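# Seat pet feeder in taped outline, scoop outside

## Task

Place the pet feeder inside the taped outline on the table so that its handle tab lines up with the red notch in the outline and both steel bowls rest level in the feeder's wells; the scoop has to finish lying entirely on the table and entirely outside the outline. Nothing counts as done if it only stays in place because the robot is holding it at the end.

## Robot and tools

Robot: two arms, left_arm and right_arm, each with six joints and a parallel gripper. The names are labels only; they do not match the left or right side of any image. In the shared scene frame the origin sits on the table top midway between the arms, +x runs out across the table, +z is up, and left_arm is on the +y side.

Tool execute_actions takes "actions", a list holding one action, one wait, or nothing, plus an optional "pictures" boolean (images are included by default). An empty list (LOOK) changes nothing and just reports the state. An action looks like {"rows": [[...]], "steps": n} with n from 1 to 15 (default 15); each control step lasts 1/30 s, each row covers one step, and the final row is reused for any remaining steps. A wait looks like {"steps": n} with n up to 300; it returns once that many steps have passed since the previous result, counting the time spent composing the reply. A refused call sends nothing to the robot.

Every row is a single list of 14 numbers covering both arms, always all 14 even if one arm stays still: left_arm waist, shoulder, elbow, wrist pitch, wrist yaw, wrist roll, opening, then the same seven for right_arm. The joint values are absolute target angles in radians, in the same terms as the Joint positions line, not offsets. Stated ranges per arm: waist -2.618 to 3.054, shoulder 0.000 to 3.142, elbow 0.000 to 3.142, wrist pitch -1.571 to 1.571, wrist yaw -1.571 to 1.571, wrist roll -2.094 to 2.094. True ends may sit up to 0.036 rad either way. A target more than 0.036 rad beyond a stated end, and farther out than the joint's last reported angle, gets the call refused; a target past the real end is clipped there, and the result may print "joint sent to its limit" (possibly about an earlier, still-running action). Missing that line does not prove there is more room. The opening is an absolute value from -1 (closed) to +1 (fully open).

Motion details: each joint's target is held within a lead of its measured angle (waist 0.202, shoulder 0.258, elbow 0.238, wrist pitch 0.573, wrist yaw and roll 0.522 rad), and targets are scaled back if they would shift the gripper more than 70 mm from where it is, so big moves need several actions. Friction can leave a joint about 0.031 rad short, and smaller commanded changes may do nothing. Between calls the arms keep heading for the last row sent, until everything has nearly stopped or a step is HELD; after that only a new action moves them further.

Results: the state line `left_arm: …` | `right_arm: …` gives each gripper's end_effector_position (metres, scene frame) and end_effector_quat_wxyz; the position is the point between the finger pads, roughly 1 cm short of the tips, and may be off, more so at long reach. Fingers point along the gripper's +z and close along its y. Joint positions and Joint velocities list, per arm, the six joints (rad, rad/s) then the pad gap (m, m/s; 0.094 m fully open). grip_measured is the measured opening on the command scale; each gripper reads off by up to about 1 mm. To hold something, command about 0.03 below grip_measured for a firm grip, less for a lighter one. Finger force tops out near 50 to 62 N per pad, lower on very thin parts. HELD marks steps where some or all of your row was not sent. "joint command not followed" means the clearance check altered or blocked joint targets on some steps; the rest of the row still ran. Joint torque readings are the drive's total output, offset, scaled and noisy, so treat them cautiously. MOTOR HOT appears from 75 °C; at 90 °C that arm halts for 10 s, and at 100 °C it goes limp and drops what it holds (OVER-TEMPERATURE FAULT). Avoid holding loads longer than needed.

zoom_image takes "camera" (cam_head_left, cam_head_right, cam_high, cam_low, cam_left_wrist, cam_right_wrist) and "region" [x0, y0, x1, y1] in that camera's pixels, top-left origin, at most 504 by 504, and returns a closer view of its latest image. Head, high and low cameras are 504x504; wrist cameras are 616x616 fisheye whose pose follows the arm's joint readings. Calibration is given per camera and may be slightly off.

finished_scene takes "scene", the number of the current scene; it ends and grades that scene and cannot be undone. Replying without any tool call ends everything.

Cautions: do not drop or knock anything off the table, do not let the arms collide or press on each other, avoid slams and very hard pushes, and expect occasional tugs on held parts or nudges to loose objects. Release everything before finishing, since the feeder, bowls and scoop must stay correct without the robot.

Each tool is called after "Call:" as a command line: name --argument value for each argument, lists and objects as JSON in quotes; but a table of rows of numbers goes row by row, as --pt "numbers of a row", without its own name.

## Session

Call:
execute_actions --actions '[]'

Scene clock: 0.00 s of 5400.00 s.
left_arm: end_effector_position=(+0.3308, -0.0455, +0.1207) grip_measured=+1.000 end_effector_quat_wxyz=(+0.267, +0.525, +0.804, -0.082) | right_arm: end_effector_position=(+0.4919, -0.4047, +0.1999) grip_measured=+1.000 end_effector_quat_wxyz=(+0.516, +0.062, +0.854, +0.034)
Joint positions: left_arm=[-0.797  1.629  1.194 -0.571  0.043  0.349  0.094] | right_arm=[-0.578  1.568  1.085 -0.043 -0.383 -0.076  0.094]
Joint velocities: left_arm=[0.002 0.007 0.002 0.007 0.037 0.051 0.   ] | right_arm=[-0.017  0.007 -0.007 -0.022 -0.022 -0.037  0.   ]
Joint torques (N m, as the arm reports them, + toward a larger angle): no reading
camera_calibration (this result's frames):
cam_left_wrist: T_world_to_cam=[[-0.920382, -0.357089, -0.159326, 0.303546], [-0.390485, 0.860693, 0.326693, 0.151722], [0.0204725, 0.362897, -0.931604, 0.233567], [0, 0, 0, 1]] pos_world=[0.333842, -0.106954, 0.216389]
cam_right_wrist: T_world_to_cam=[[0.0604068, -0.991503, 0.115211, -0.458374], [-0.940975, -0.0950755, -0.32485, 0.516943], [0.333044, -0.0887876, -0.938722, 0.0864048], [0, 0, 0, 1]] pos_world=[0.485343, -0.397658, 0.301849]

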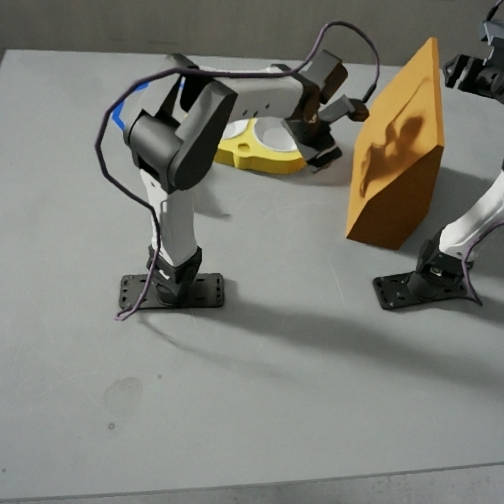

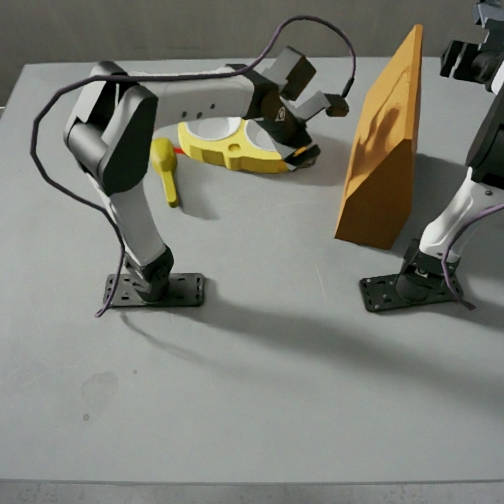

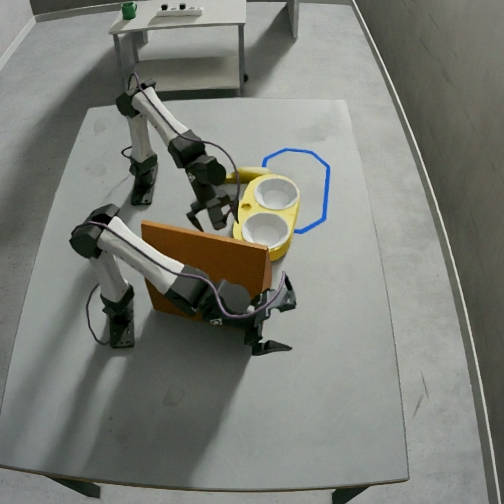

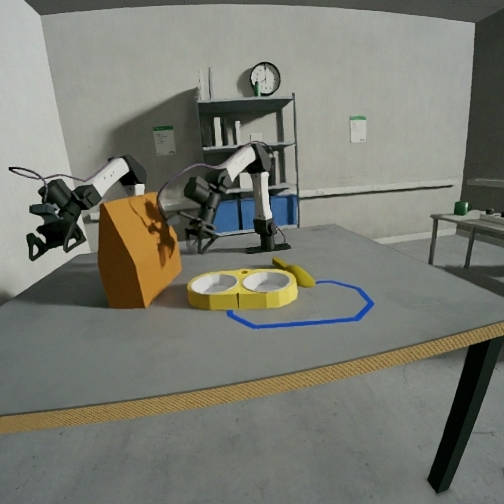

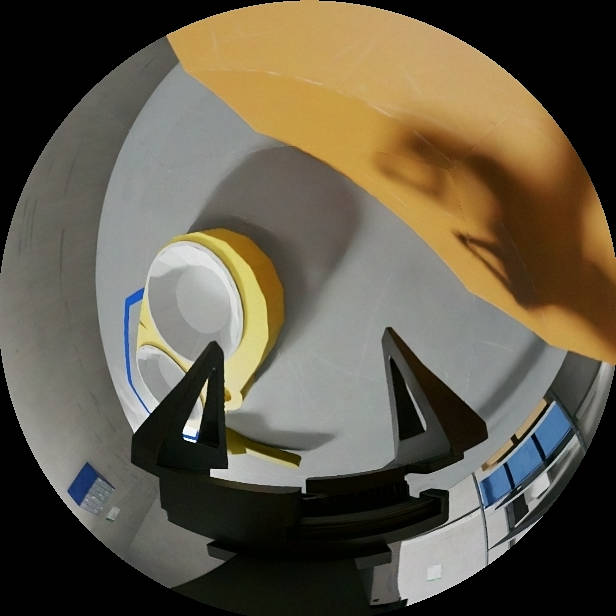

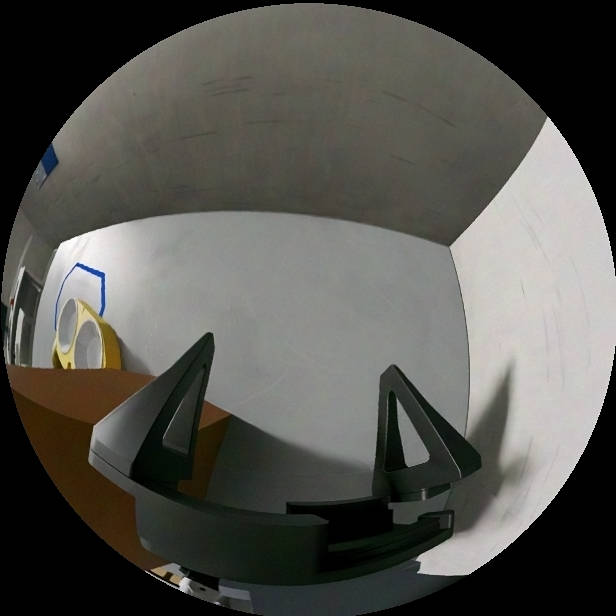

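Call:
execute_actions --actions '[{"rows":[[-0.7,1.5,1.19,-0.7,0,0.2,0.3,-0.578,1.568,1.085,-0.043,-0.383,-0.076,1],[-0.65,1.5,1.19,-0.8,0,0.1,0.3,-0.578,1.568,1.085,-0.043,-0.383,-0.076,1],[-0.6,1.5,1.19,-0.9,0,0,0.3,-0.578,1.568,1.085,-0.043,-0.383,-0.076,1],[-0.035,1.49,1.19,-1.27,0,-0.345,0.3,-0.578,1.568,1.085,-0.043,-0.383,-0.076,1]]}]' --pictures false

Call:
execute_actions --actions '[{"steps":20}]'

Call:
zoom_image --camera "cam_high" --region '[200, 130, 350, 270]'

Call:
zoom_image --camera "cam_head_right" --region '[90, 60, 340, 220]'

Scene clock: 19.53 s of 5400.00 s.
left_arm: end_effector_position=(+0.3198, +0.2470, +0.1110) grip_measured=+0.302 end_effector_quat_wxyz=(+0.034, -0.121, +0.992, -0.006) | right_arm: end_effector_position=(+0.4919, -0.4047, +0.1999) grip_measured=+1.000 end_effector_quat_wxyz=(+0.516, +0.062, +0.854, +0.034)
Joint positions: left_arm=[-0.033  1.516  1.194 -1.179  0.001 -0.274  0.061] | right_arm=[-0.578  1.568  1.085 -0.043 -0.383 -0.076  0.094]
Joint velocities: left_arm=[ 0.701 -0.002  0.012 -0.564 -0.198 -0.476 -0.   ] | right_arm=[ 0.022 -0.007  0.002  0.037  0.051 -0.007  0.   ]
Joint torques (N m, as the arm reports them, + toward a larger angle): left_arm=[-3.63 -9.35  6.56  0.29  0.08  0.  ] | right_arm=[ 0.37 -7.87  9.14  1.75 -0.07  0.1 ]
Steps of this call (steps 1 to 90: nothing new was sent; then 16.03 s passed at rest; steps 91 to 105: all 15 steps of this action). Readings (joint positions):
91: left_arm=[-0.789 1.618 1.194 -0.583 0.043 0.327] | right_arm=[-0.578 1.568 1.085 -0.043 -0.383 -0.076]
92: left_arm=[-0.764 1.598 1.194 -0.622 0.043 0.289] | right_arm=[-0.578 1.568 1.085 -0.043 -0.383 -0.076]
94: left_arm=[-0.676 1.549 1.194 -0.714 0.039 0.185] | right_arm=[-0.578 1.568 1.085 -0.043 -0.383 -0.076]
98: left_arm=[-0.471 1.516 1.194 -0.939 0.030 -0.044] | right_arm=[-0.578 1.568 1.085 -0.043 -0.383 -0.076]
105: the state above

Scene clock: 20.20 s of 5400.00 s.
left_arm: end_effector_position=(+0.3015, +0.2496, +0.1104) grip_measured=+0.302 end_effector_quat_wxyz=(-0.003, -0.154, +0.988, +0.002) | right_arm: end_effector_position=(+0.4919, -0.4047, +0.1999) grip_measured=+1.000 end_effector_quat_wxyz=(+0.516, +0.062, +0.854, +0.034)
Joint positions: left_arm=[-0.028  1.516  1.194 -1.254 -0.004 -0.334  0.061] | right_arm=[-0.578  1.568  1.085 -0.043 -0.383 -0.076  0.094]
Joint velocities: left_arm=[-0.012  0.007 -0.002 -0.007 -0.066 -0.022 -0.   ] | right_arm=[-0.012  0.002 -0.007 -0.022 -0.037  0.066  0.   ]
Joint torques (N m, as the arm reports them, + toward a larger angle): left_arm=[-1.06 -9.21  6.39  0.12 -0.11 -0.12] | right_arm=[ 0.36 -7.9   9.08  1.75 -0.09  0.09]
Steps of this call (steps 1 to 20: the robot went on to your last target). Readings (joint positions):
1: left_arm=[-0.018 1.516 1.194 -1.195 -0.003 -0.288] | right_arm=[-0.578 1.568 1.085 -0.043 -0.383 -0.076]
2: left_arm=[-0.017 1.516 1.194 -1.209 -0.004 -0.298] | right_arm=[-0.578 1.568 1.085 -0.043 -0.383 -0.076]
4: left_arm=[-0.024 1.516 1.194 -1.227 -0.004 -0.312] | right_arm=[-0.578 1.568 1.085 -0.043 -0.383 -0.076]
8: left_arm=[-0.028 1.516 1.194 -1.245 -0.004 -0.326] | right_arm=[-0.578 1.568 1.085 -0.043 -0.383 -0.076]
20: the state above
camera_calibration (this result's frames):
cam_left_wrist: T_world_to_cam=[[0.228919, -0.972987, 0.0298623, 0.166676], [-0.628685, -0.124353, 0.767654, 0.158631], [-0.743204, -0.194504, -0.640169, 0.454664], [0, 0, 0, 1]] pos_world=[0.399482, 0.270334, 0.164311]
cam_right_wrist: T_world_to_cam=[[0.0604068, -0.991503, 0.115211, -0.458374], [-0.940975, -0.0950755, -0.32485, 0.516943], [0.333044, -0.0887876, -0.938722, 0.0864048], [0, 0, 0, 1]] pos_world=[0.485343, -0.397658, 0.301849]

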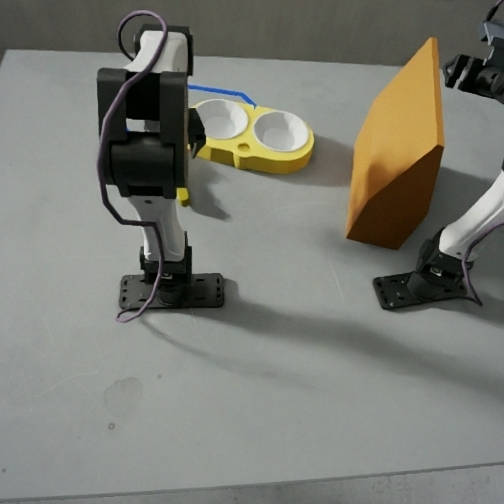

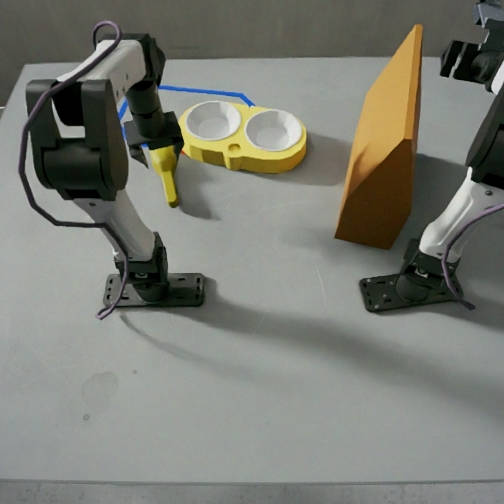

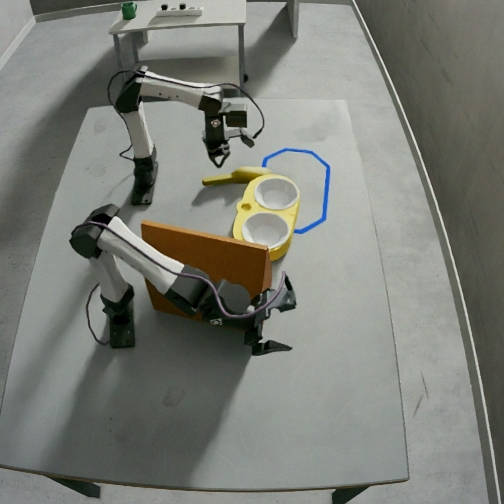

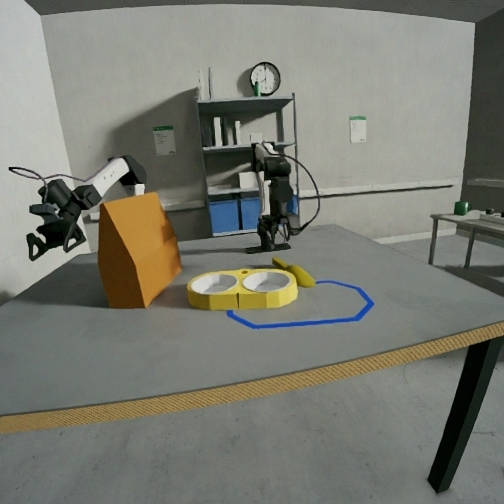

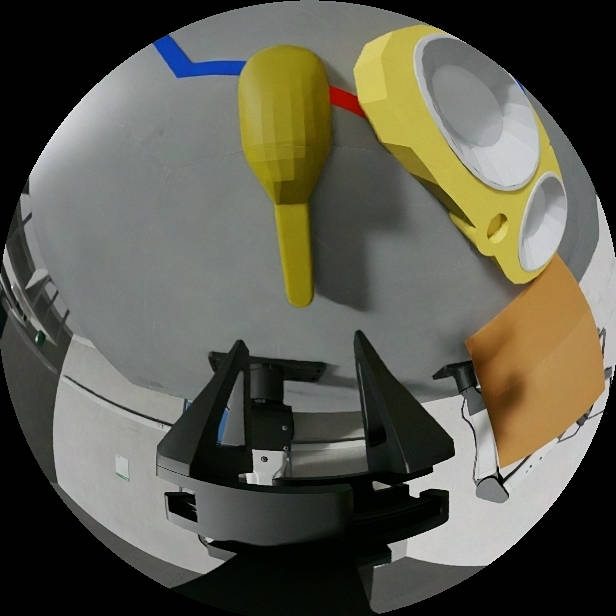

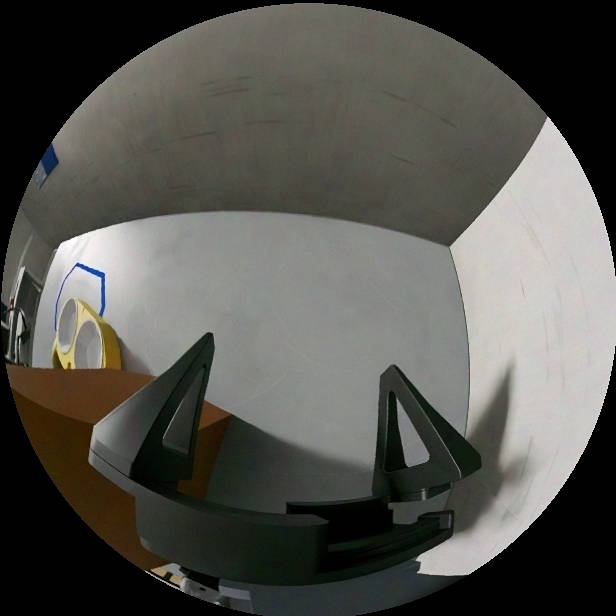

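Region (200, 130, 350, 270) of cam_high's 504x504 image, scaled by 3.360, with more detail than that image has; it fills the top 470 rows of this view, and the rest is white.

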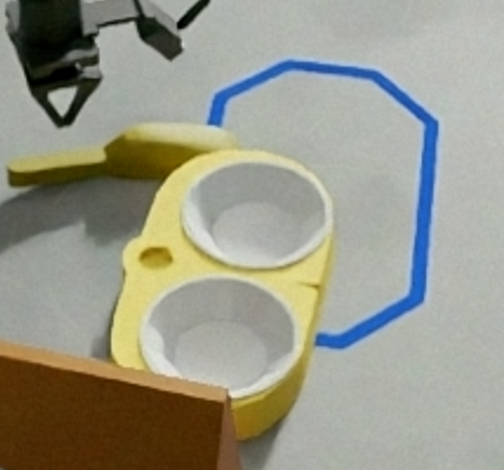

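Region (90, 60, 340, 220) of cam_head_right's 504x504 image, scaled by 2.016, with more detail than that image has; it fills the top 323 rows of this view, and the rest is white.

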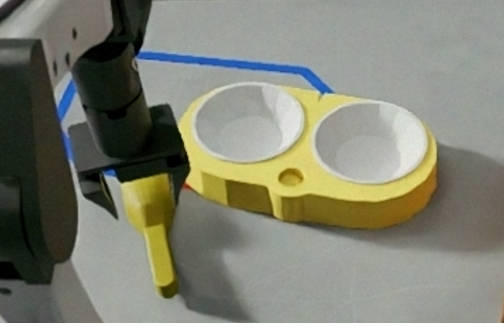

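Call:
execute_actions --actions '[{"rows":[[-0.005,1.535,1.15,-1.19,0,-0.33,0.15,-0.578,1.568,1.085,-0.043,-0.383,-0.076,1],[-0.005,1.54,1.125,-1.155,0,-0.33,0.15,-0.578,1.568,1.085,-0.043,-0.383,-0.076,1],[-0.005,1.546,1.1,-1.12,0,-0.33,0.15,-0.578,1.568,1.085,-0.043,-0.383,-0.076,1],[-0.005,1.553,1.075,-1.087,0,-0.33,0.15,-0.578,1.568,1.085,-0.043,-0.383,-0.076,1],[-0.005,1.56,1.05,-1.054,0,-0.33,0.15,-0.578,1.568,1.085,-0.043,-0.383,-0.076,1],[-0.005,1.568,1.025,-1.021,0,-0.33,0.15,-0.578,1.568,1.085,-0.043,-0.383,-0.076,1],[-0.005,1.577,1.0,-0.988,0,-0.33,0.15,-0.578,1.568,1.085,-0.043,-0.383,-0.076,1],[-0.005,1.587,0.975,-0.955,0,-0.33,0.15,-0.578,1.568,1.085,-0.043,-0.383,-0.076,1],[-0.005,1.597,0.953,-0.925,0,-0.33,0.15,-0.578,1.568,1.085,-0.043,-0.383,-0.076,1],[-0.005,1.607,0.933,-0.9,0,-0.33,0.15,-0.578,1.568,1.085,-0.043,-0.383,-0.076,1],[-0.005,1.616,0.915,-0.878,0,-0.33,0.15,-0.578,1.568,1.085,-0.043,-0.383,-0.076,1],[-0.005,1.624,0.9,-0.86,0,-0.33,0.15,-0.578,1.568,1.085,-0.043,-0.383,-0.076,1],[-0.005,1.63,0.89,-0.847,0,-0.33,0.15,-0.578,1.568,1.085,-0.043,-0.383,-0.076,1]]}]' --pictures false

Call:
execute_actions --actions '[{"steps":12}]'

Scene clock: 36.97 s of 5400.00 s.
left_arm: end_effector_position=(+0.2878, +0.2536, +0.0189) grip_measured=+0.152 end_effector_quat_wxyz=(-0.031, -0.162, +0.986, +0.007) | right_arm: end_effector_position=(+0.4919, -0.4047, +0.1999) grip_measured=+1.000 end_effector_quat_wxyz=(+0.516, +0.062, +0.854, +0.034)
Joint positions: left_arm=[-0.012  1.616  0.912 -0.93  -0.004 -0.335  0.054] | right_arm=[-0.578  1.568  1.085 -0.043 -0.383 -0.076  0.094]
Joint velocities: left_arm=[-0.007  0.085 -0.173  0.286 -0.022  0.022  0.   ] | right_arm=[ 0.002 -0.002  0.012 -0.007 -0.066 -0.066  0.   ]
Joint torques (N m, as the arm reports them, + toward a larger angle): left_arm=[-0.17 -6.77  5.1   0.41 -0.11  0.06] | right_arm=[ 0.38 -7.85  9.1   1.77 -0.07  0.1 ]
Steps of this call (steps 1 to 15: the robot went on to your last target; steps 16 to 90: nothing new was sent; then 13.27 s passed at rest; steps 91 to 105: all 15 steps of this action). Readings (joint positions):
91: left_arm=[-0.026 1.516 1.191 -1.248 -0.004 -0.335] | right_arm=[-0.578 1.568 1.085 -0.043 -0.383 -0.076]
92: left_arm=[-0.022 1.516 1.182 -1.233 -0.004 -0.335] | right_arm=[-0.578 1.568 1.085 -0.043 -0.383 -0.076]
94: left_arm=[-0.015 1.518 1.145 -1.188 -0.004 -0.335] | right_arm=[-0.578 1.568 1.085 -0.043 -0.383 -0.076]
98: left_arm=[-0.012 1.546 1.043 -1.086 -0.004 -0.335] | right_arm=[-0.578 1.568 1.085 -0.043 -0.383 -0.076]
105: the state above

Scene clock: 37.37 s of 5400.00 s.
left_arm: end_effector_position=(+0.3010, +0.2535, +0.0168) grip_measured=+0.152 end_effector_quat_wxyz=(-0.004, -0.162, +0.987, +0.003) | right_arm: end_effector_position=(+0.4919, -0.4047, +0.1999) grip_measured=+1.000 end_effector_quat_wxyz=(+0.516, +0.062, +0.854, +0.034)
Joint positions: left_arm=[-0.012  1.619  0.907 -0.869 -0.004 -0.335  0.054] | right_arm=[-0.578  1.568  1.085 -0.043 -0.383 -0.076  0.094]
Joint velocities: left_arm=[-0.022 -0.017 -0.012  0.095 -0.037  0.007 -0.001] | right_arm=[ 0.007 -0.002 -0.037  0.007 -0.037 -0.022  0.   ]
Joint torques (N m, as the arm reports them, + toward a larger angle): left_arm=[-0.18 -6.46  4.78  0.41 -0.11  0.06] | right_arm=[ 0.44 -7.88  9.12  1.77 -0.08  0.1 ]
Steps of this call (steps 1 to 12: the robot went on to your last target). Readings (joint positions):
1: left_arm=[-0.012 1.619 0.908 -0.920 -0.004 -0.335] | right_arm=[-0.578 1.568 1.085 -0.043 -0.383 -0.076]
2: left_arm=[-0.012 1.619 0.907 -0.912 -0.004 -0.335] | right_arm=[-0.578 1.568 1.085 -0.043 -0.383 -0.076]
4: left_arm=[-0.012 1.619 0.907 -0.893 -0.004 -0.335] | right_arm=[-0.578 1.568 1.085 -0.043 -0.383 -0.076]
8: left_arm=[-0.012 1.619 0.907 -0.875 -0.004 -0.335] | right_arm=[-0.578 1.568 1.085 -0.043 -0.383 -0.076]
12: the state above
camera_calibration (this result's frames):
cam_left_wrist: T_world_to_cam=[[0.24459, -0.969196, 0.0288903, 0.167712], [-0.623681, -0.134441, 0.770031, 0.231719], [-0.742427, -0.20636, -0.637352, 0.397876], [0, 0, 0, 1]] pos_world=[0.398891, 0.275804, 0.0703111]
cam_right_wrist: T_world_to_cam=[[0.0604068, -0.991503, 0.115211, -0.458374], [-0.940975, -0.0950755, -0.32485, 0.516943], [0.333044, -0.0887876, -0.938722, 0.0864048], [0, 0, 0, 1]] pos_world=[0.485343, -0.397658, 0.301849]

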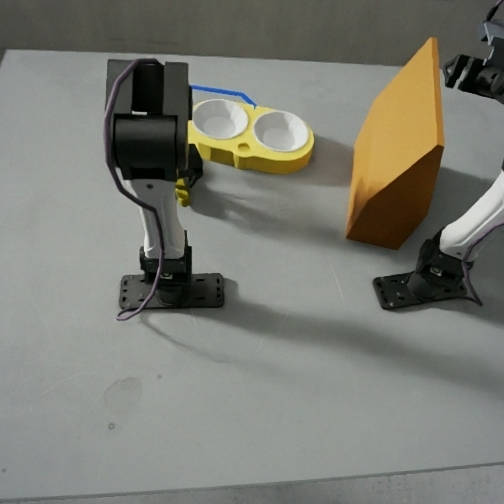

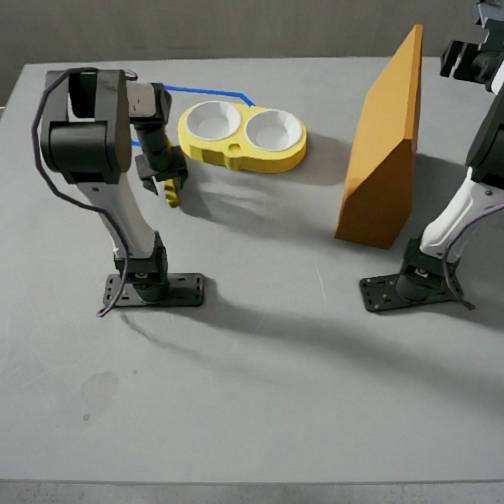

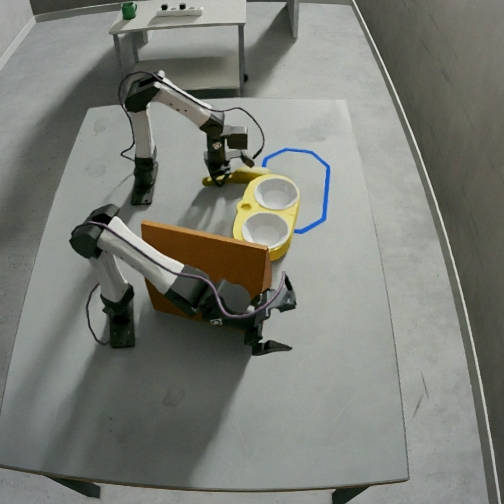

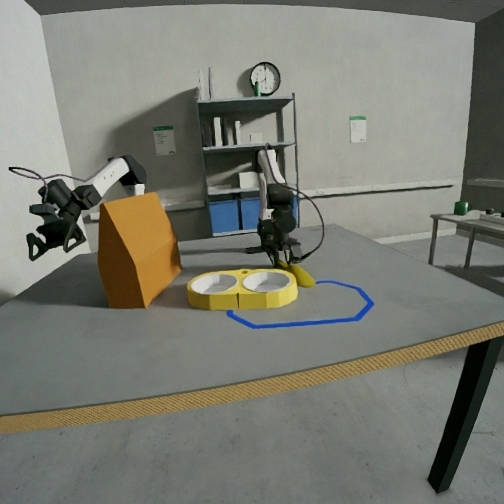

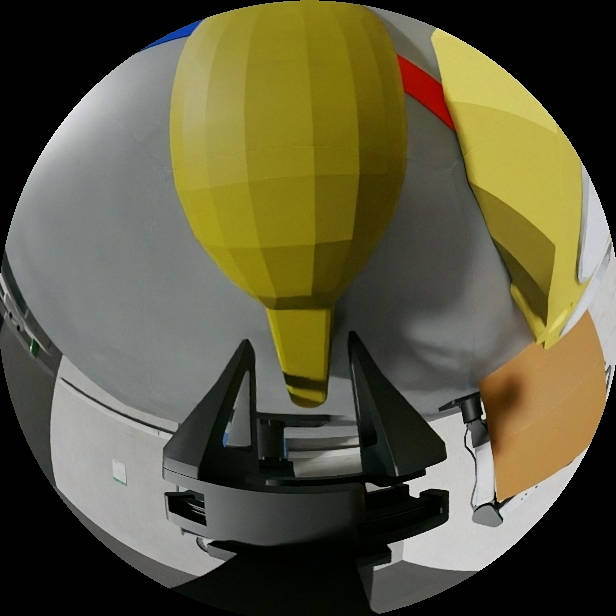

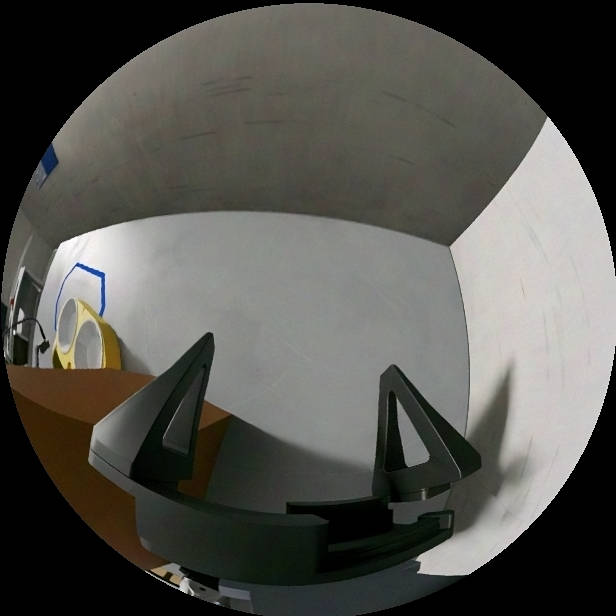

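Call:
execute_actions --actions '[{"rows":[[-0.012,1.615,0.907,-0.865,0,-0.33,0,-0.578,1.568,1.085,-0.043,-0.383,-0.076,1],[-0.012,1.615,0.907,-0.865,0,-0.33,-0.15,-0.578,1.568,1.085,-0.043,-0.383,-0.076,1],[-0.012,1.615,0.907,-0.865,0,-0.33,-0.3,-0.578,1.568,1.085,-0.043,-0.383,-0.076,1],[-0.012,1.615,0.907,-0.865,0,-0.33,-0.36,-0.578,1.568,1.085,-0.043,-0.383,-0.076,1],[-0.012,1.615,0.907,-0.865,0,-0.33,-0.42,-0.578,1.568,1.085,-0.043,-0.383,-0.076,1],[-0.012,1.615,0.907,-0.865,0,-0.33,-0.5,-0.578,1.568,1.085,-0.043,-0.383,-0.076,1]],"steps":12}]' --pictures false

Call:
execute_actions --actions '[{"rows":[[0.01,1.61,0.907,-0.865,0,-0.33,-0.5,-0.578,1.568,1.085,-0.043,-0.383,-0.076,1],[0.04,1.61,0.907,-0.865,0,-0.33,-0.5,-0.578,1.568,1.085,-0.043,-0.383,-0.076,1],[0.08,1.61,0.907,-0.865,0,-0.33,-0.5,-0.578,1.568,1.085,-0.043,-0.383,-0.076,1],[0.13,1.61,0.907,-0.865,0,-0.33,-0.5,-0.578,1.568,1.085,-0.043,-0.383,-0.076,1],[0.19,1.61,0.907,-0.865,0,-0.33,-0.5,-0.578,1.568,1.085,-0.043,-0.383,-0.076,1],[0.25,1.61,0.907,-0.865,0,-0.33,-0.5,-0.578,1.568,1.085,-0.043,-0.383,-0.076,1],[0.31,1.61,0.907,-0.865,0,-0.33,-0.5,-0.578,1.568,1.085,-0.043,-0.383,-0.076,1],[0.37,1.61,0.907,-0.865,0,-0.33,-0.5,-0.578,1.568,1.085,-0.043,-0.383,-0.076,1],[0.43,1.61,0.907,-0.865,0,-0.33,-0.5,-0.578,1.568,1.085,-0.043,-0.383,-0.076,1],[0.49,1.61,0.907,-0.865,0,-0.33,-0.5,-0.578,1.568,1.085,-0.043,-0.383,-0.076,1],[0.55,1.61,0.907,-0.865,0,-0.33,-0.5,-0.578,1.568,1.085,-0.043,-0.383,-0.076,1],[0.61,1.61,0.907,-0.865,0,-0.33,-0.5,-0.578,1.568,1.085,-0.043,-0.383,-0.076,1],[0.66,1.61,0.907,-0.865,0,-0.33,-0.5,-0.578,1.568,1.085,-0.043,-0.383,-0.076,1],[0.7,1.61,0.907,-0.865,0,-0.33,-0.5,-0.578,1.568,1.085,-0.043,-0.383,-0.076,1],[0.73,1.61,0.907,-0.865,0,-0.33,-0.5,-0.578,1.568,1.085,-0.043,-0.383,-0.076,1]]}]' --pictures false

Call:
execute_actions --actions '[{"steps":8}]'

Call:
zoom_image --camera "cam_head_right" --region '[90, 60, 340, 220]'

Scene clock: 63.87 s of 5400.00 s.
left_arm: end_effector_position=(+0.3019, +0.2534, +0.0168) grip_measured=-0.478 end_effector_quat_wxyz=(-0.003, -0.162, +0.987, +0.002) | right_arm: end_effector_position=(+0.4919, -0.4047, +0.1999) grip_measured=+1.000 end_effector_quat_wxyz=(+0.516, +0.062, +0.854, +0.034)
Joint positions: left_arm=[-0.012  1.619  0.907 -0.865 -0.003 -0.335  0.025] | right_arm=[-0.578  1.568  1.085 -0.043 -0.383 -0.076  0.094]
Joint velocities: left_arm=[ 0.007 -0.012 -0.012 -0.007  0.022 -0.022 -0.001] | right_arm=[ 0.007 -0.012 -0.007  0.066 -0.081  0.022  0.   ]
Joint torques (N m, as the arm reports them, + toward a larger angle): left_arm=[-0.58 -7.78  6.07  0.25 -0.11  0.05] | right_arm=[ 0.37 -7.85  9.08  1.77 -0.08  0.09]
Steps of this call (steps 1 to 30: the robot went on to your last target; steps 31 to 100: nothing new was sent; then 22.77 s passed at rest; steps 101 to 112: all 12 steps of this action). Readings (joint positions):
101: left_arm=[-0.012 1.619 0.907 -0.865 -0.004 -0.335] | right_arm=[-0.578 1.568 1.085 -0.043 -0.383 -0.076]
102: left_arm=[-0.012 1.619 0.907 -0.865 -0.004 -0.335] | right_arm=[-0.578 1.568 1.085 -0.043 -0.383 -0.076]
104: left_arm=[-0.012 1.619 0.907 -0.865 -0.004 -0.335] | right_arm=[-0.578 1.568 1.085 -0.043 -0.383 -0.076]
108: left_arm=[-0.012 1.619 0.907 -0.865 -0.003 -0.335] | right_arm=[-0.578 1.568 1.085 -0.043 -0.383 -0.076]
112: the state above

Scene clock: 64.37 s of 5400.00 s.
left_arm: end_effector_position=(+0.2466, +0.4154, +0.0168) grip_measured=-0.477 end_effector_quat_wxyz=(-0.001, -0.482, +0.876, -0.001) | right_arm: end_effector_position=(+0.4919, -0.4047, +0.1999) grip_measured=+1.000 end_effector_quat_wxyz=(+0.516, +0.062, +0.854, +0.034)
Joint positions: left_arm=[ 0.672  1.619  0.907 -0.862  0.002 -0.332  0.025] | right_arm=[-0.578  1.568  1.085 -0.043 -0.383 -0.076  0.094]
Joint velocities: left_arm=[ 1.243 -0.007 -0.007 -0.051 -0.081 -0.037  0.001] | right_arm=[-0.002 -0.022 -0.007  0.051  0.007 -0.081  0.   ]
Joint torques (N m, as the arm reports them, + toward a larger angle): left_arm=[-1.7  -8.19  6.03  0.23 -0.12  0.02] | right_arm=[ 0.4  -7.9   9.09  1.77 -0.07  0.1 ]
Steps of this call (steps 1 to 15: all 15 steps of this action). Readings (joint positions):
1: left_arm=[-0.010 1.619 0.907 -0.865 -0.003 -0.335] | right_arm=[-0.578 1.568 1.085 -0.043 -0.383 -0.076]
2: left_arm=[-0.003 1.619 0.907 -0.865 -0.001 -0.334] | right_arm=[-0.578 1.568 1.085 -0.043 -0.383 -0.076]
4: left_arm=[0.042 1.619 0.907 -0.865 0.003 -0.334] | right_arm=[-0.578 1.568 1.085 -0.043 -0.383 -0.076]
8: left_arm=[0.258 1.619 0.907 -0.863 0.007 -0.332] | right_arm=[-0.578 1.568 1.085 -0.043 -0.383 -0.076]
15: the state above

Scene clock: 64.63 s of 5400.00 s.
left_arm: end_effector_position=(+0.2350, +0.4289, +0.0168) grip_measured=-0.477 end_effector_quat_wxyz=(-0.002, -0.511, +0.860, +0.002) | right_arm: end_effector_position=(+0.4919, -0.4047, +0.1999) grip_measured=+1.000 end_effector_quat_wxyz=(+0.516, +0.062, +0.854, +0.034)
Joint positions: left_arm=[ 0.737  1.619  0.907 -0.862 -0.004 -0.332  0.025] | right_arm=[-0.578  1.568  1.085 -0.043 -0.383 -0.076  0.094]
Joint velocities: left_arm=[ 0.007 -0.002 -0.007 -0.095 -0.037  0.022  0.001] | right_arm=[-0.002 -0.002 -0.007  0.007  0.007 -0.007  0.   ]
Joint torques (N m, as the arm reports them, + toward a larger angle): left_arm=[-1.04 -8.2   6.06  0.24 -0.1   0.03] | right_arm=[ 0.37 -7.87  9.11  1.77 -0.08  0.07]
Steps of this call (steps 1 to 8: the robot went on to your last target). Readings (joint positions):
1: left_arm=[0.708 1.619 0.907 -0.862 -0.001 -0.332] | right_arm=[-0.578 1.568 1.085 -0.043 -0.383 -0.076]
2: left_arm=[0.729 1.619 0.907 -0.862 -0.004 -0.332] | right_arm=[-0.578 1.568 1.085 -0.043 -0.383 -0.076]
4: left_arm=[0.738 1.619 0.907 -0.862 -0.004 -0.332] | right_arm=[-0.578 1.568 1.085 -0.043 -0.383 -0.076]
8: the state above
camera_calibration (this result's frames):
cam_left_wrist: T_world_to_cam=[[0.837592, -0.545462, 0.0301737, 0.0327282], [-0.369996, -0.525783, 0.765934, 0.32246], [-0.401923, -0.652705, -0.642211, 0.496584], [0, 0, 0, 1]] pos_world=[0.291485, 0.511519, 0.070941]
cam_right_wrist: T_world_to_cam=[[0.0604068, -0.991503, 0.115211, -0.458374], [-0.940975, -0.0950755, -0.32485, 0.516943], [0.333044, -0.0887876, -0.938722, 0.0864048], [0, 0, 0, 1]] pos_world=[0.485343, -0.397658, 0.301849]

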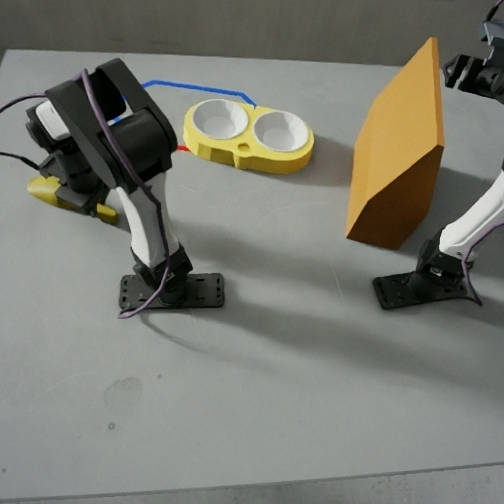

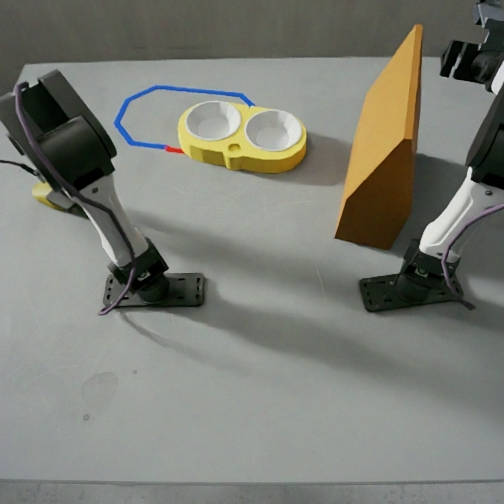

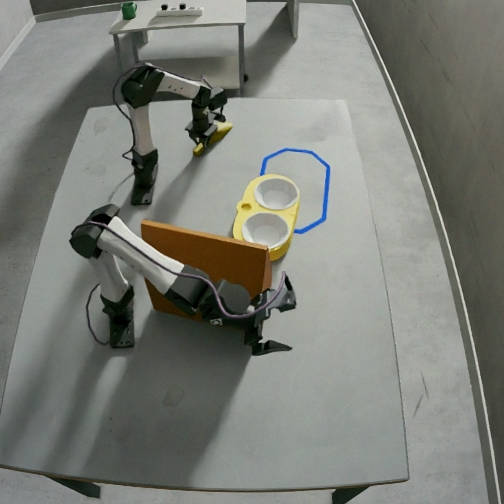

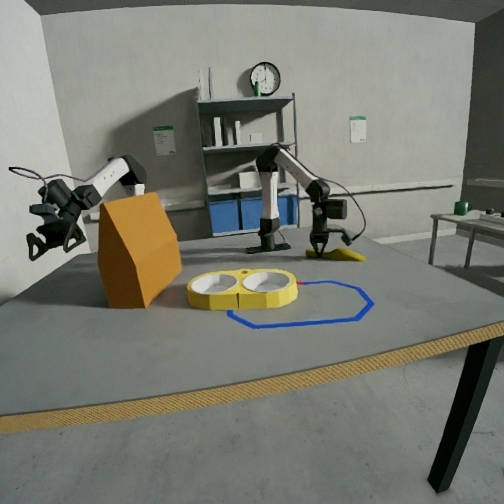

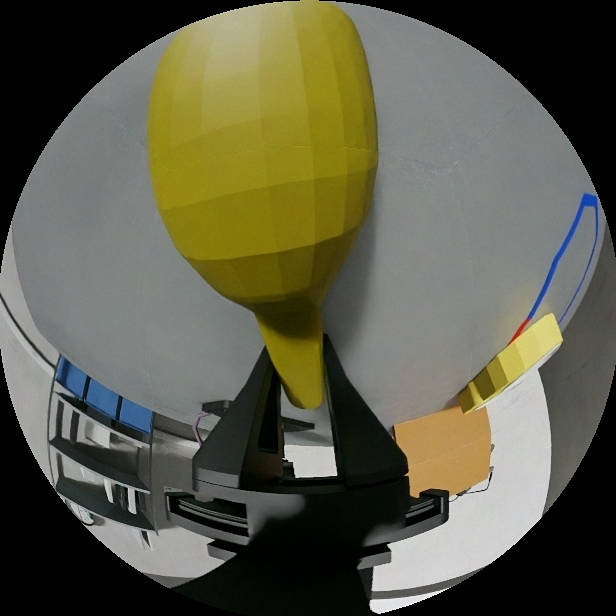

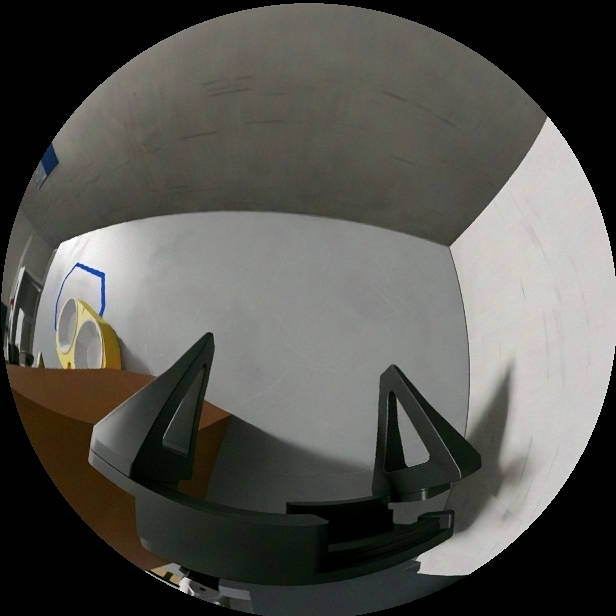

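Region (90, 60, 340, 220) of cam_head_right's 504x504 image, scaled by 2.016, with more detail than that image has; it fills the top 323 rows of this view, and the rest is white.

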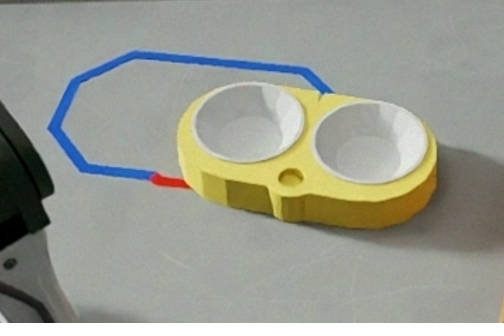

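Call:
execute_actions --actions '[{"rows":[[0.737,1.619,0.907,-0.862,-0.004,-0.332,-0.1,-0.578,1.568,1.085,-0.043,-0.383,-0.076,1]],"steps":8}]' --pictures false

Call:
execute_actions --actions '[{"rows":[[0.737,1.6,0.93,-0.89,0,-0.332,-0.1,-0.578,1.568,1.085,-0.043,-0.383,-0.076,1],[0.737,1.59,0.96,-0.93,0,-0.332,-0.1,-0.578,1.568,1.085,-0.043,-0.383,-0.076,1],[0.737,1.58,0.99,-0.97,0,-0.332,-0.1,-0.578,1.568,1.085,-0.043,-0.383,-0.076,1],[0.737,1.57,1.02,-1.01,0,-0.332,-0.1,-0.578,1.568,1.085,-0.043,-0.383,-0.076,1],[0.737,1.56,1.05,-1.05,0,-0.332,-0.1,-0.578,1.568,1.085,-0.043,-0.383,-0.076,1],[0.737,1.55,1.08,-1.09,0,-0.332,-0.1,-0.578,1.568,1.085,-0.043,-0.383,-0.076,1],[0.737,1.54,1.11,-1.13,0,-0.332,-0.1,-0.578,1.568,1.085,-0.043,-0.383,-0.076,1],[0.737,1.53,1.14,-1.17,0,-0.332,-0.1,-0.578,1.568,1.085,-0.043,-0.383,-0.076,1],[0.737,1.52,1.17,-1.21,0,-0.332,-0.1,-0.578,1.568,1.085,-0.043,-0.383,-0.076,1],[0.737,1.5,1.19,-1.25,0,-0.332,-0.1,-0.578,1.568,1.085,-0.043,-0.383,-0.076,1]],"steps":15}]'

Scene clock: 96.47 s of 5400.00 s.
left_arm: end_effector_position=(+0.2350, +0.4289, +0.0168) grip_measured=-0.102 end_effector_quat_wxyz=(-0.002, -0.511, +0.860, +0.002) | right_arm: end_effector_position=(+0.4919, -0.4047, +0.1999) grip_measured=+1.000 end_effector_quat_wxyz=(+0.516, +0.062, +0.854, +0.034)
Joint positions: left_arm=[ 0.737  1.619  0.907 -0.862 -0.004 -0.332  0.042] | right_arm=[-0.578  1.568  1.085 -0.043 -0.383 -0.076  0.094]
Joint velocities: left_arm=[ 0.017 -0.012  0.002 -0.022 -0.022 -0.022 -0.   ] | right_arm=[-0.017  0.007 -0.027 -0.022 -0.007 -0.037  0.   ]
Joint torques (N m, as the arm reports them, + toward a larger angle): left_arm=[-0.63 -7.44  6.11  0.26 -0.14  0.  ] | right_arm=[ 0.41 -7.94  9.12  1.78 -0.08  0.09]
Steps of this call (steps 1 to 30: the robot went on to your last target; steps 31 to 100: nothing new was sent; then 28.23 s passed at rest; steps 101 to 108: all 8 steps of this action). Readings (joint positions):
101: left_arm=[0.737 1.619 0.907 -0.862 -0.004 -0.332] | right_arm=[-0.578 1.568 1.085 -0.043 -0.383 -0.076]
102: left_arm=[0.737 1.619 0.907 -0.862 -0.004 -0.332] | right_arm=[-0.578 1.568 1.085 -0.043 -0.383 -0.076]
104: left_arm=[0.737 1.619 0.907 -0.862 -0.004 -0.332] | right_arm=[-0.578 1.568 1.085 -0.043 -0.383 -0.076]
108: the state above

Scene clock: 96.97 s of 5400.00 s.
left_arm: end_effector_position=(+0.2451, +0.4382, +0.1093) grip_measured=-0.102 end_effector_quat_wxyz=(+0.032, -0.511, +0.859, +0.009) | right_arm: end_effector_position=(+0.4919, -0.4047, +0.1999) grip_measured=+1.000 end_effector_quat_wxyz=(+0.516, +0.062, +0.854, +0.034)
Joint positions: left_arm=[ 0.737  1.505  1.176 -1.175 -0.004 -0.332  0.042] | right_arm=[-0.578  1.568  1.085 -0.043 -0.383 -0.076  0.094]
Joint velocities: left_arm=[-0.002  0.002 -0.007 -0.491  0.007 -0.007  0.   ] | right_arm=[ 0.002  0.012 -0.007 -0.022  0.037 -0.022  0.   ]
Joint torques (N m, as the arm reports them, + toward a larger angle): left_arm=[-0.62 -7.38  7.83  0.27 -0.11  0.01] | right_arm=[ 0.39 -7.89  9.14  1.76 -0.07  0.09]
Steps of this call (steps 1 to 15: all 15 steps of this action). Readings (joint positions):
1: left_arm=[0.737 1.619 0.907 -0.863 -0.004 -0.332] | right_arm=[-0.578 1.568 1.085 -0.043 -0.383 -0.076]
2: left_arm=[0.737 1.619 0.912 -0.873 -0.004 -0.332] | right_arm=[-0.578 1.568 1.085 -0.043 -0.383 -0.076]
4: left_arm=[0.737 1.617 0.941 -0.916 -0.004 -0.332] | right_arm=[-0.578 1.568 1.085 -0.043 -0.383 -0.076]
8: left_arm=[0.737 1.580 1.059 -1.027 -0.004 -0.332] | right_arm=[-0.578 1.568 1.085 -0.043 -0.383 -0.076]
15: the state above
camera_calibration (this result's frames):
cam_left_wrist: T_world_to_cam=[[0.835573, -0.547305, 0.0476879, 0.0258926], [-0.408525, -0.56096, 0.720021, 0.290022], [-0.36732, -0.621112, -0.692312, 0.549265], [0, 0, 0, 1]] pos_world=[0.298603, 0.518018, 0.170206]
cam_right_wrist: T_world_to_cam=[[0.0604068, -0.991503, 0.115211, -0.458374], [-0.940975, -0.0950755, -0.32485, 0.516943], [0.333044, -0.0887876, -0.938722, 0.0864048], [0, 0, 0, 1]] pos_world=[0.485343, -0.397658, 0.301849]

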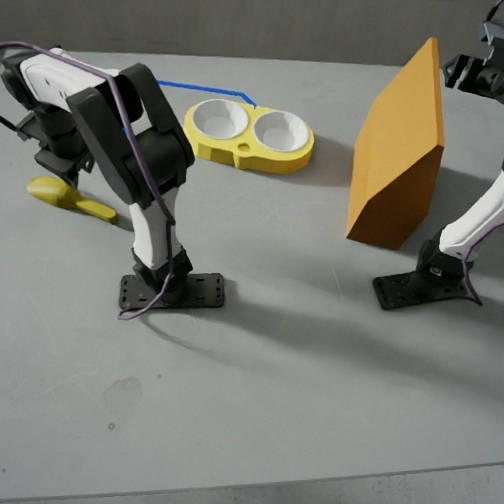

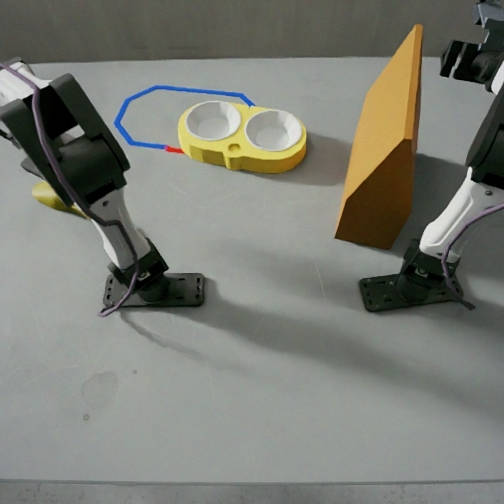

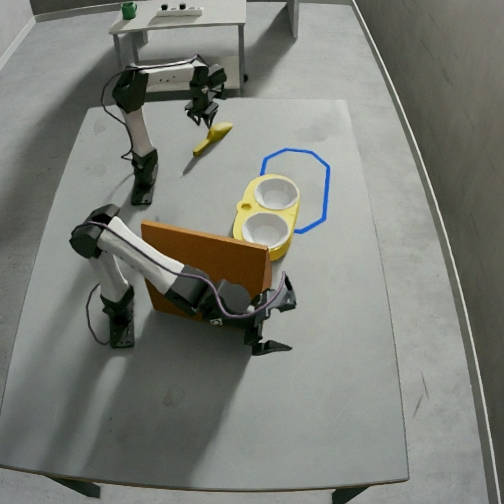

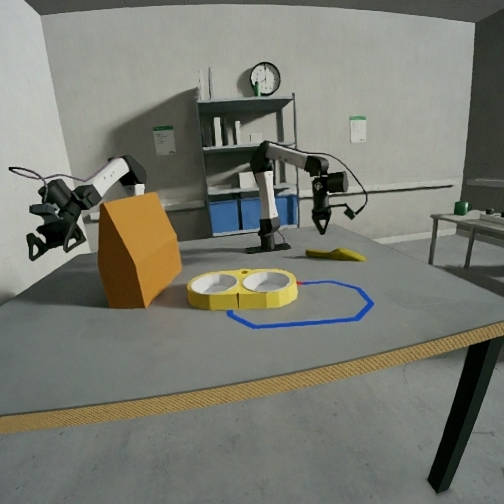

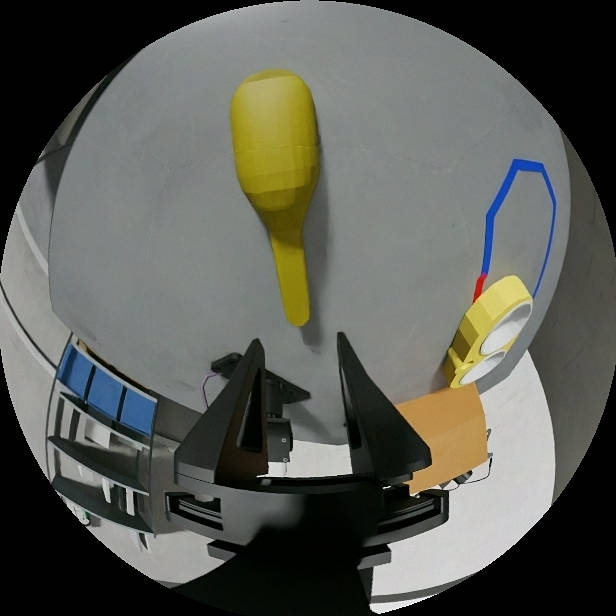

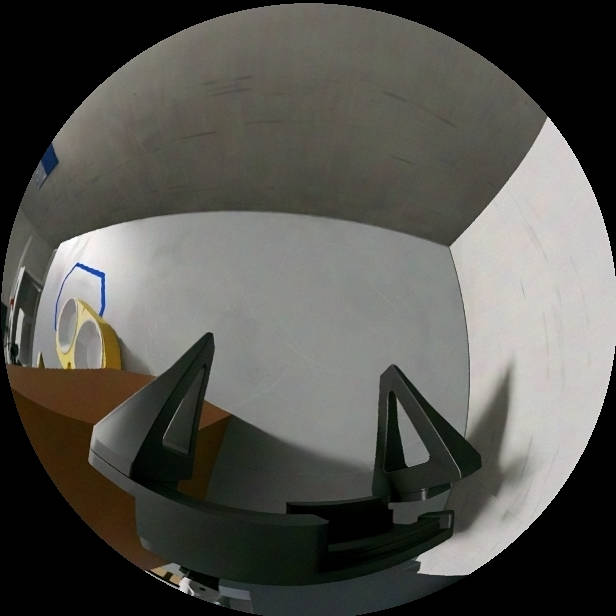

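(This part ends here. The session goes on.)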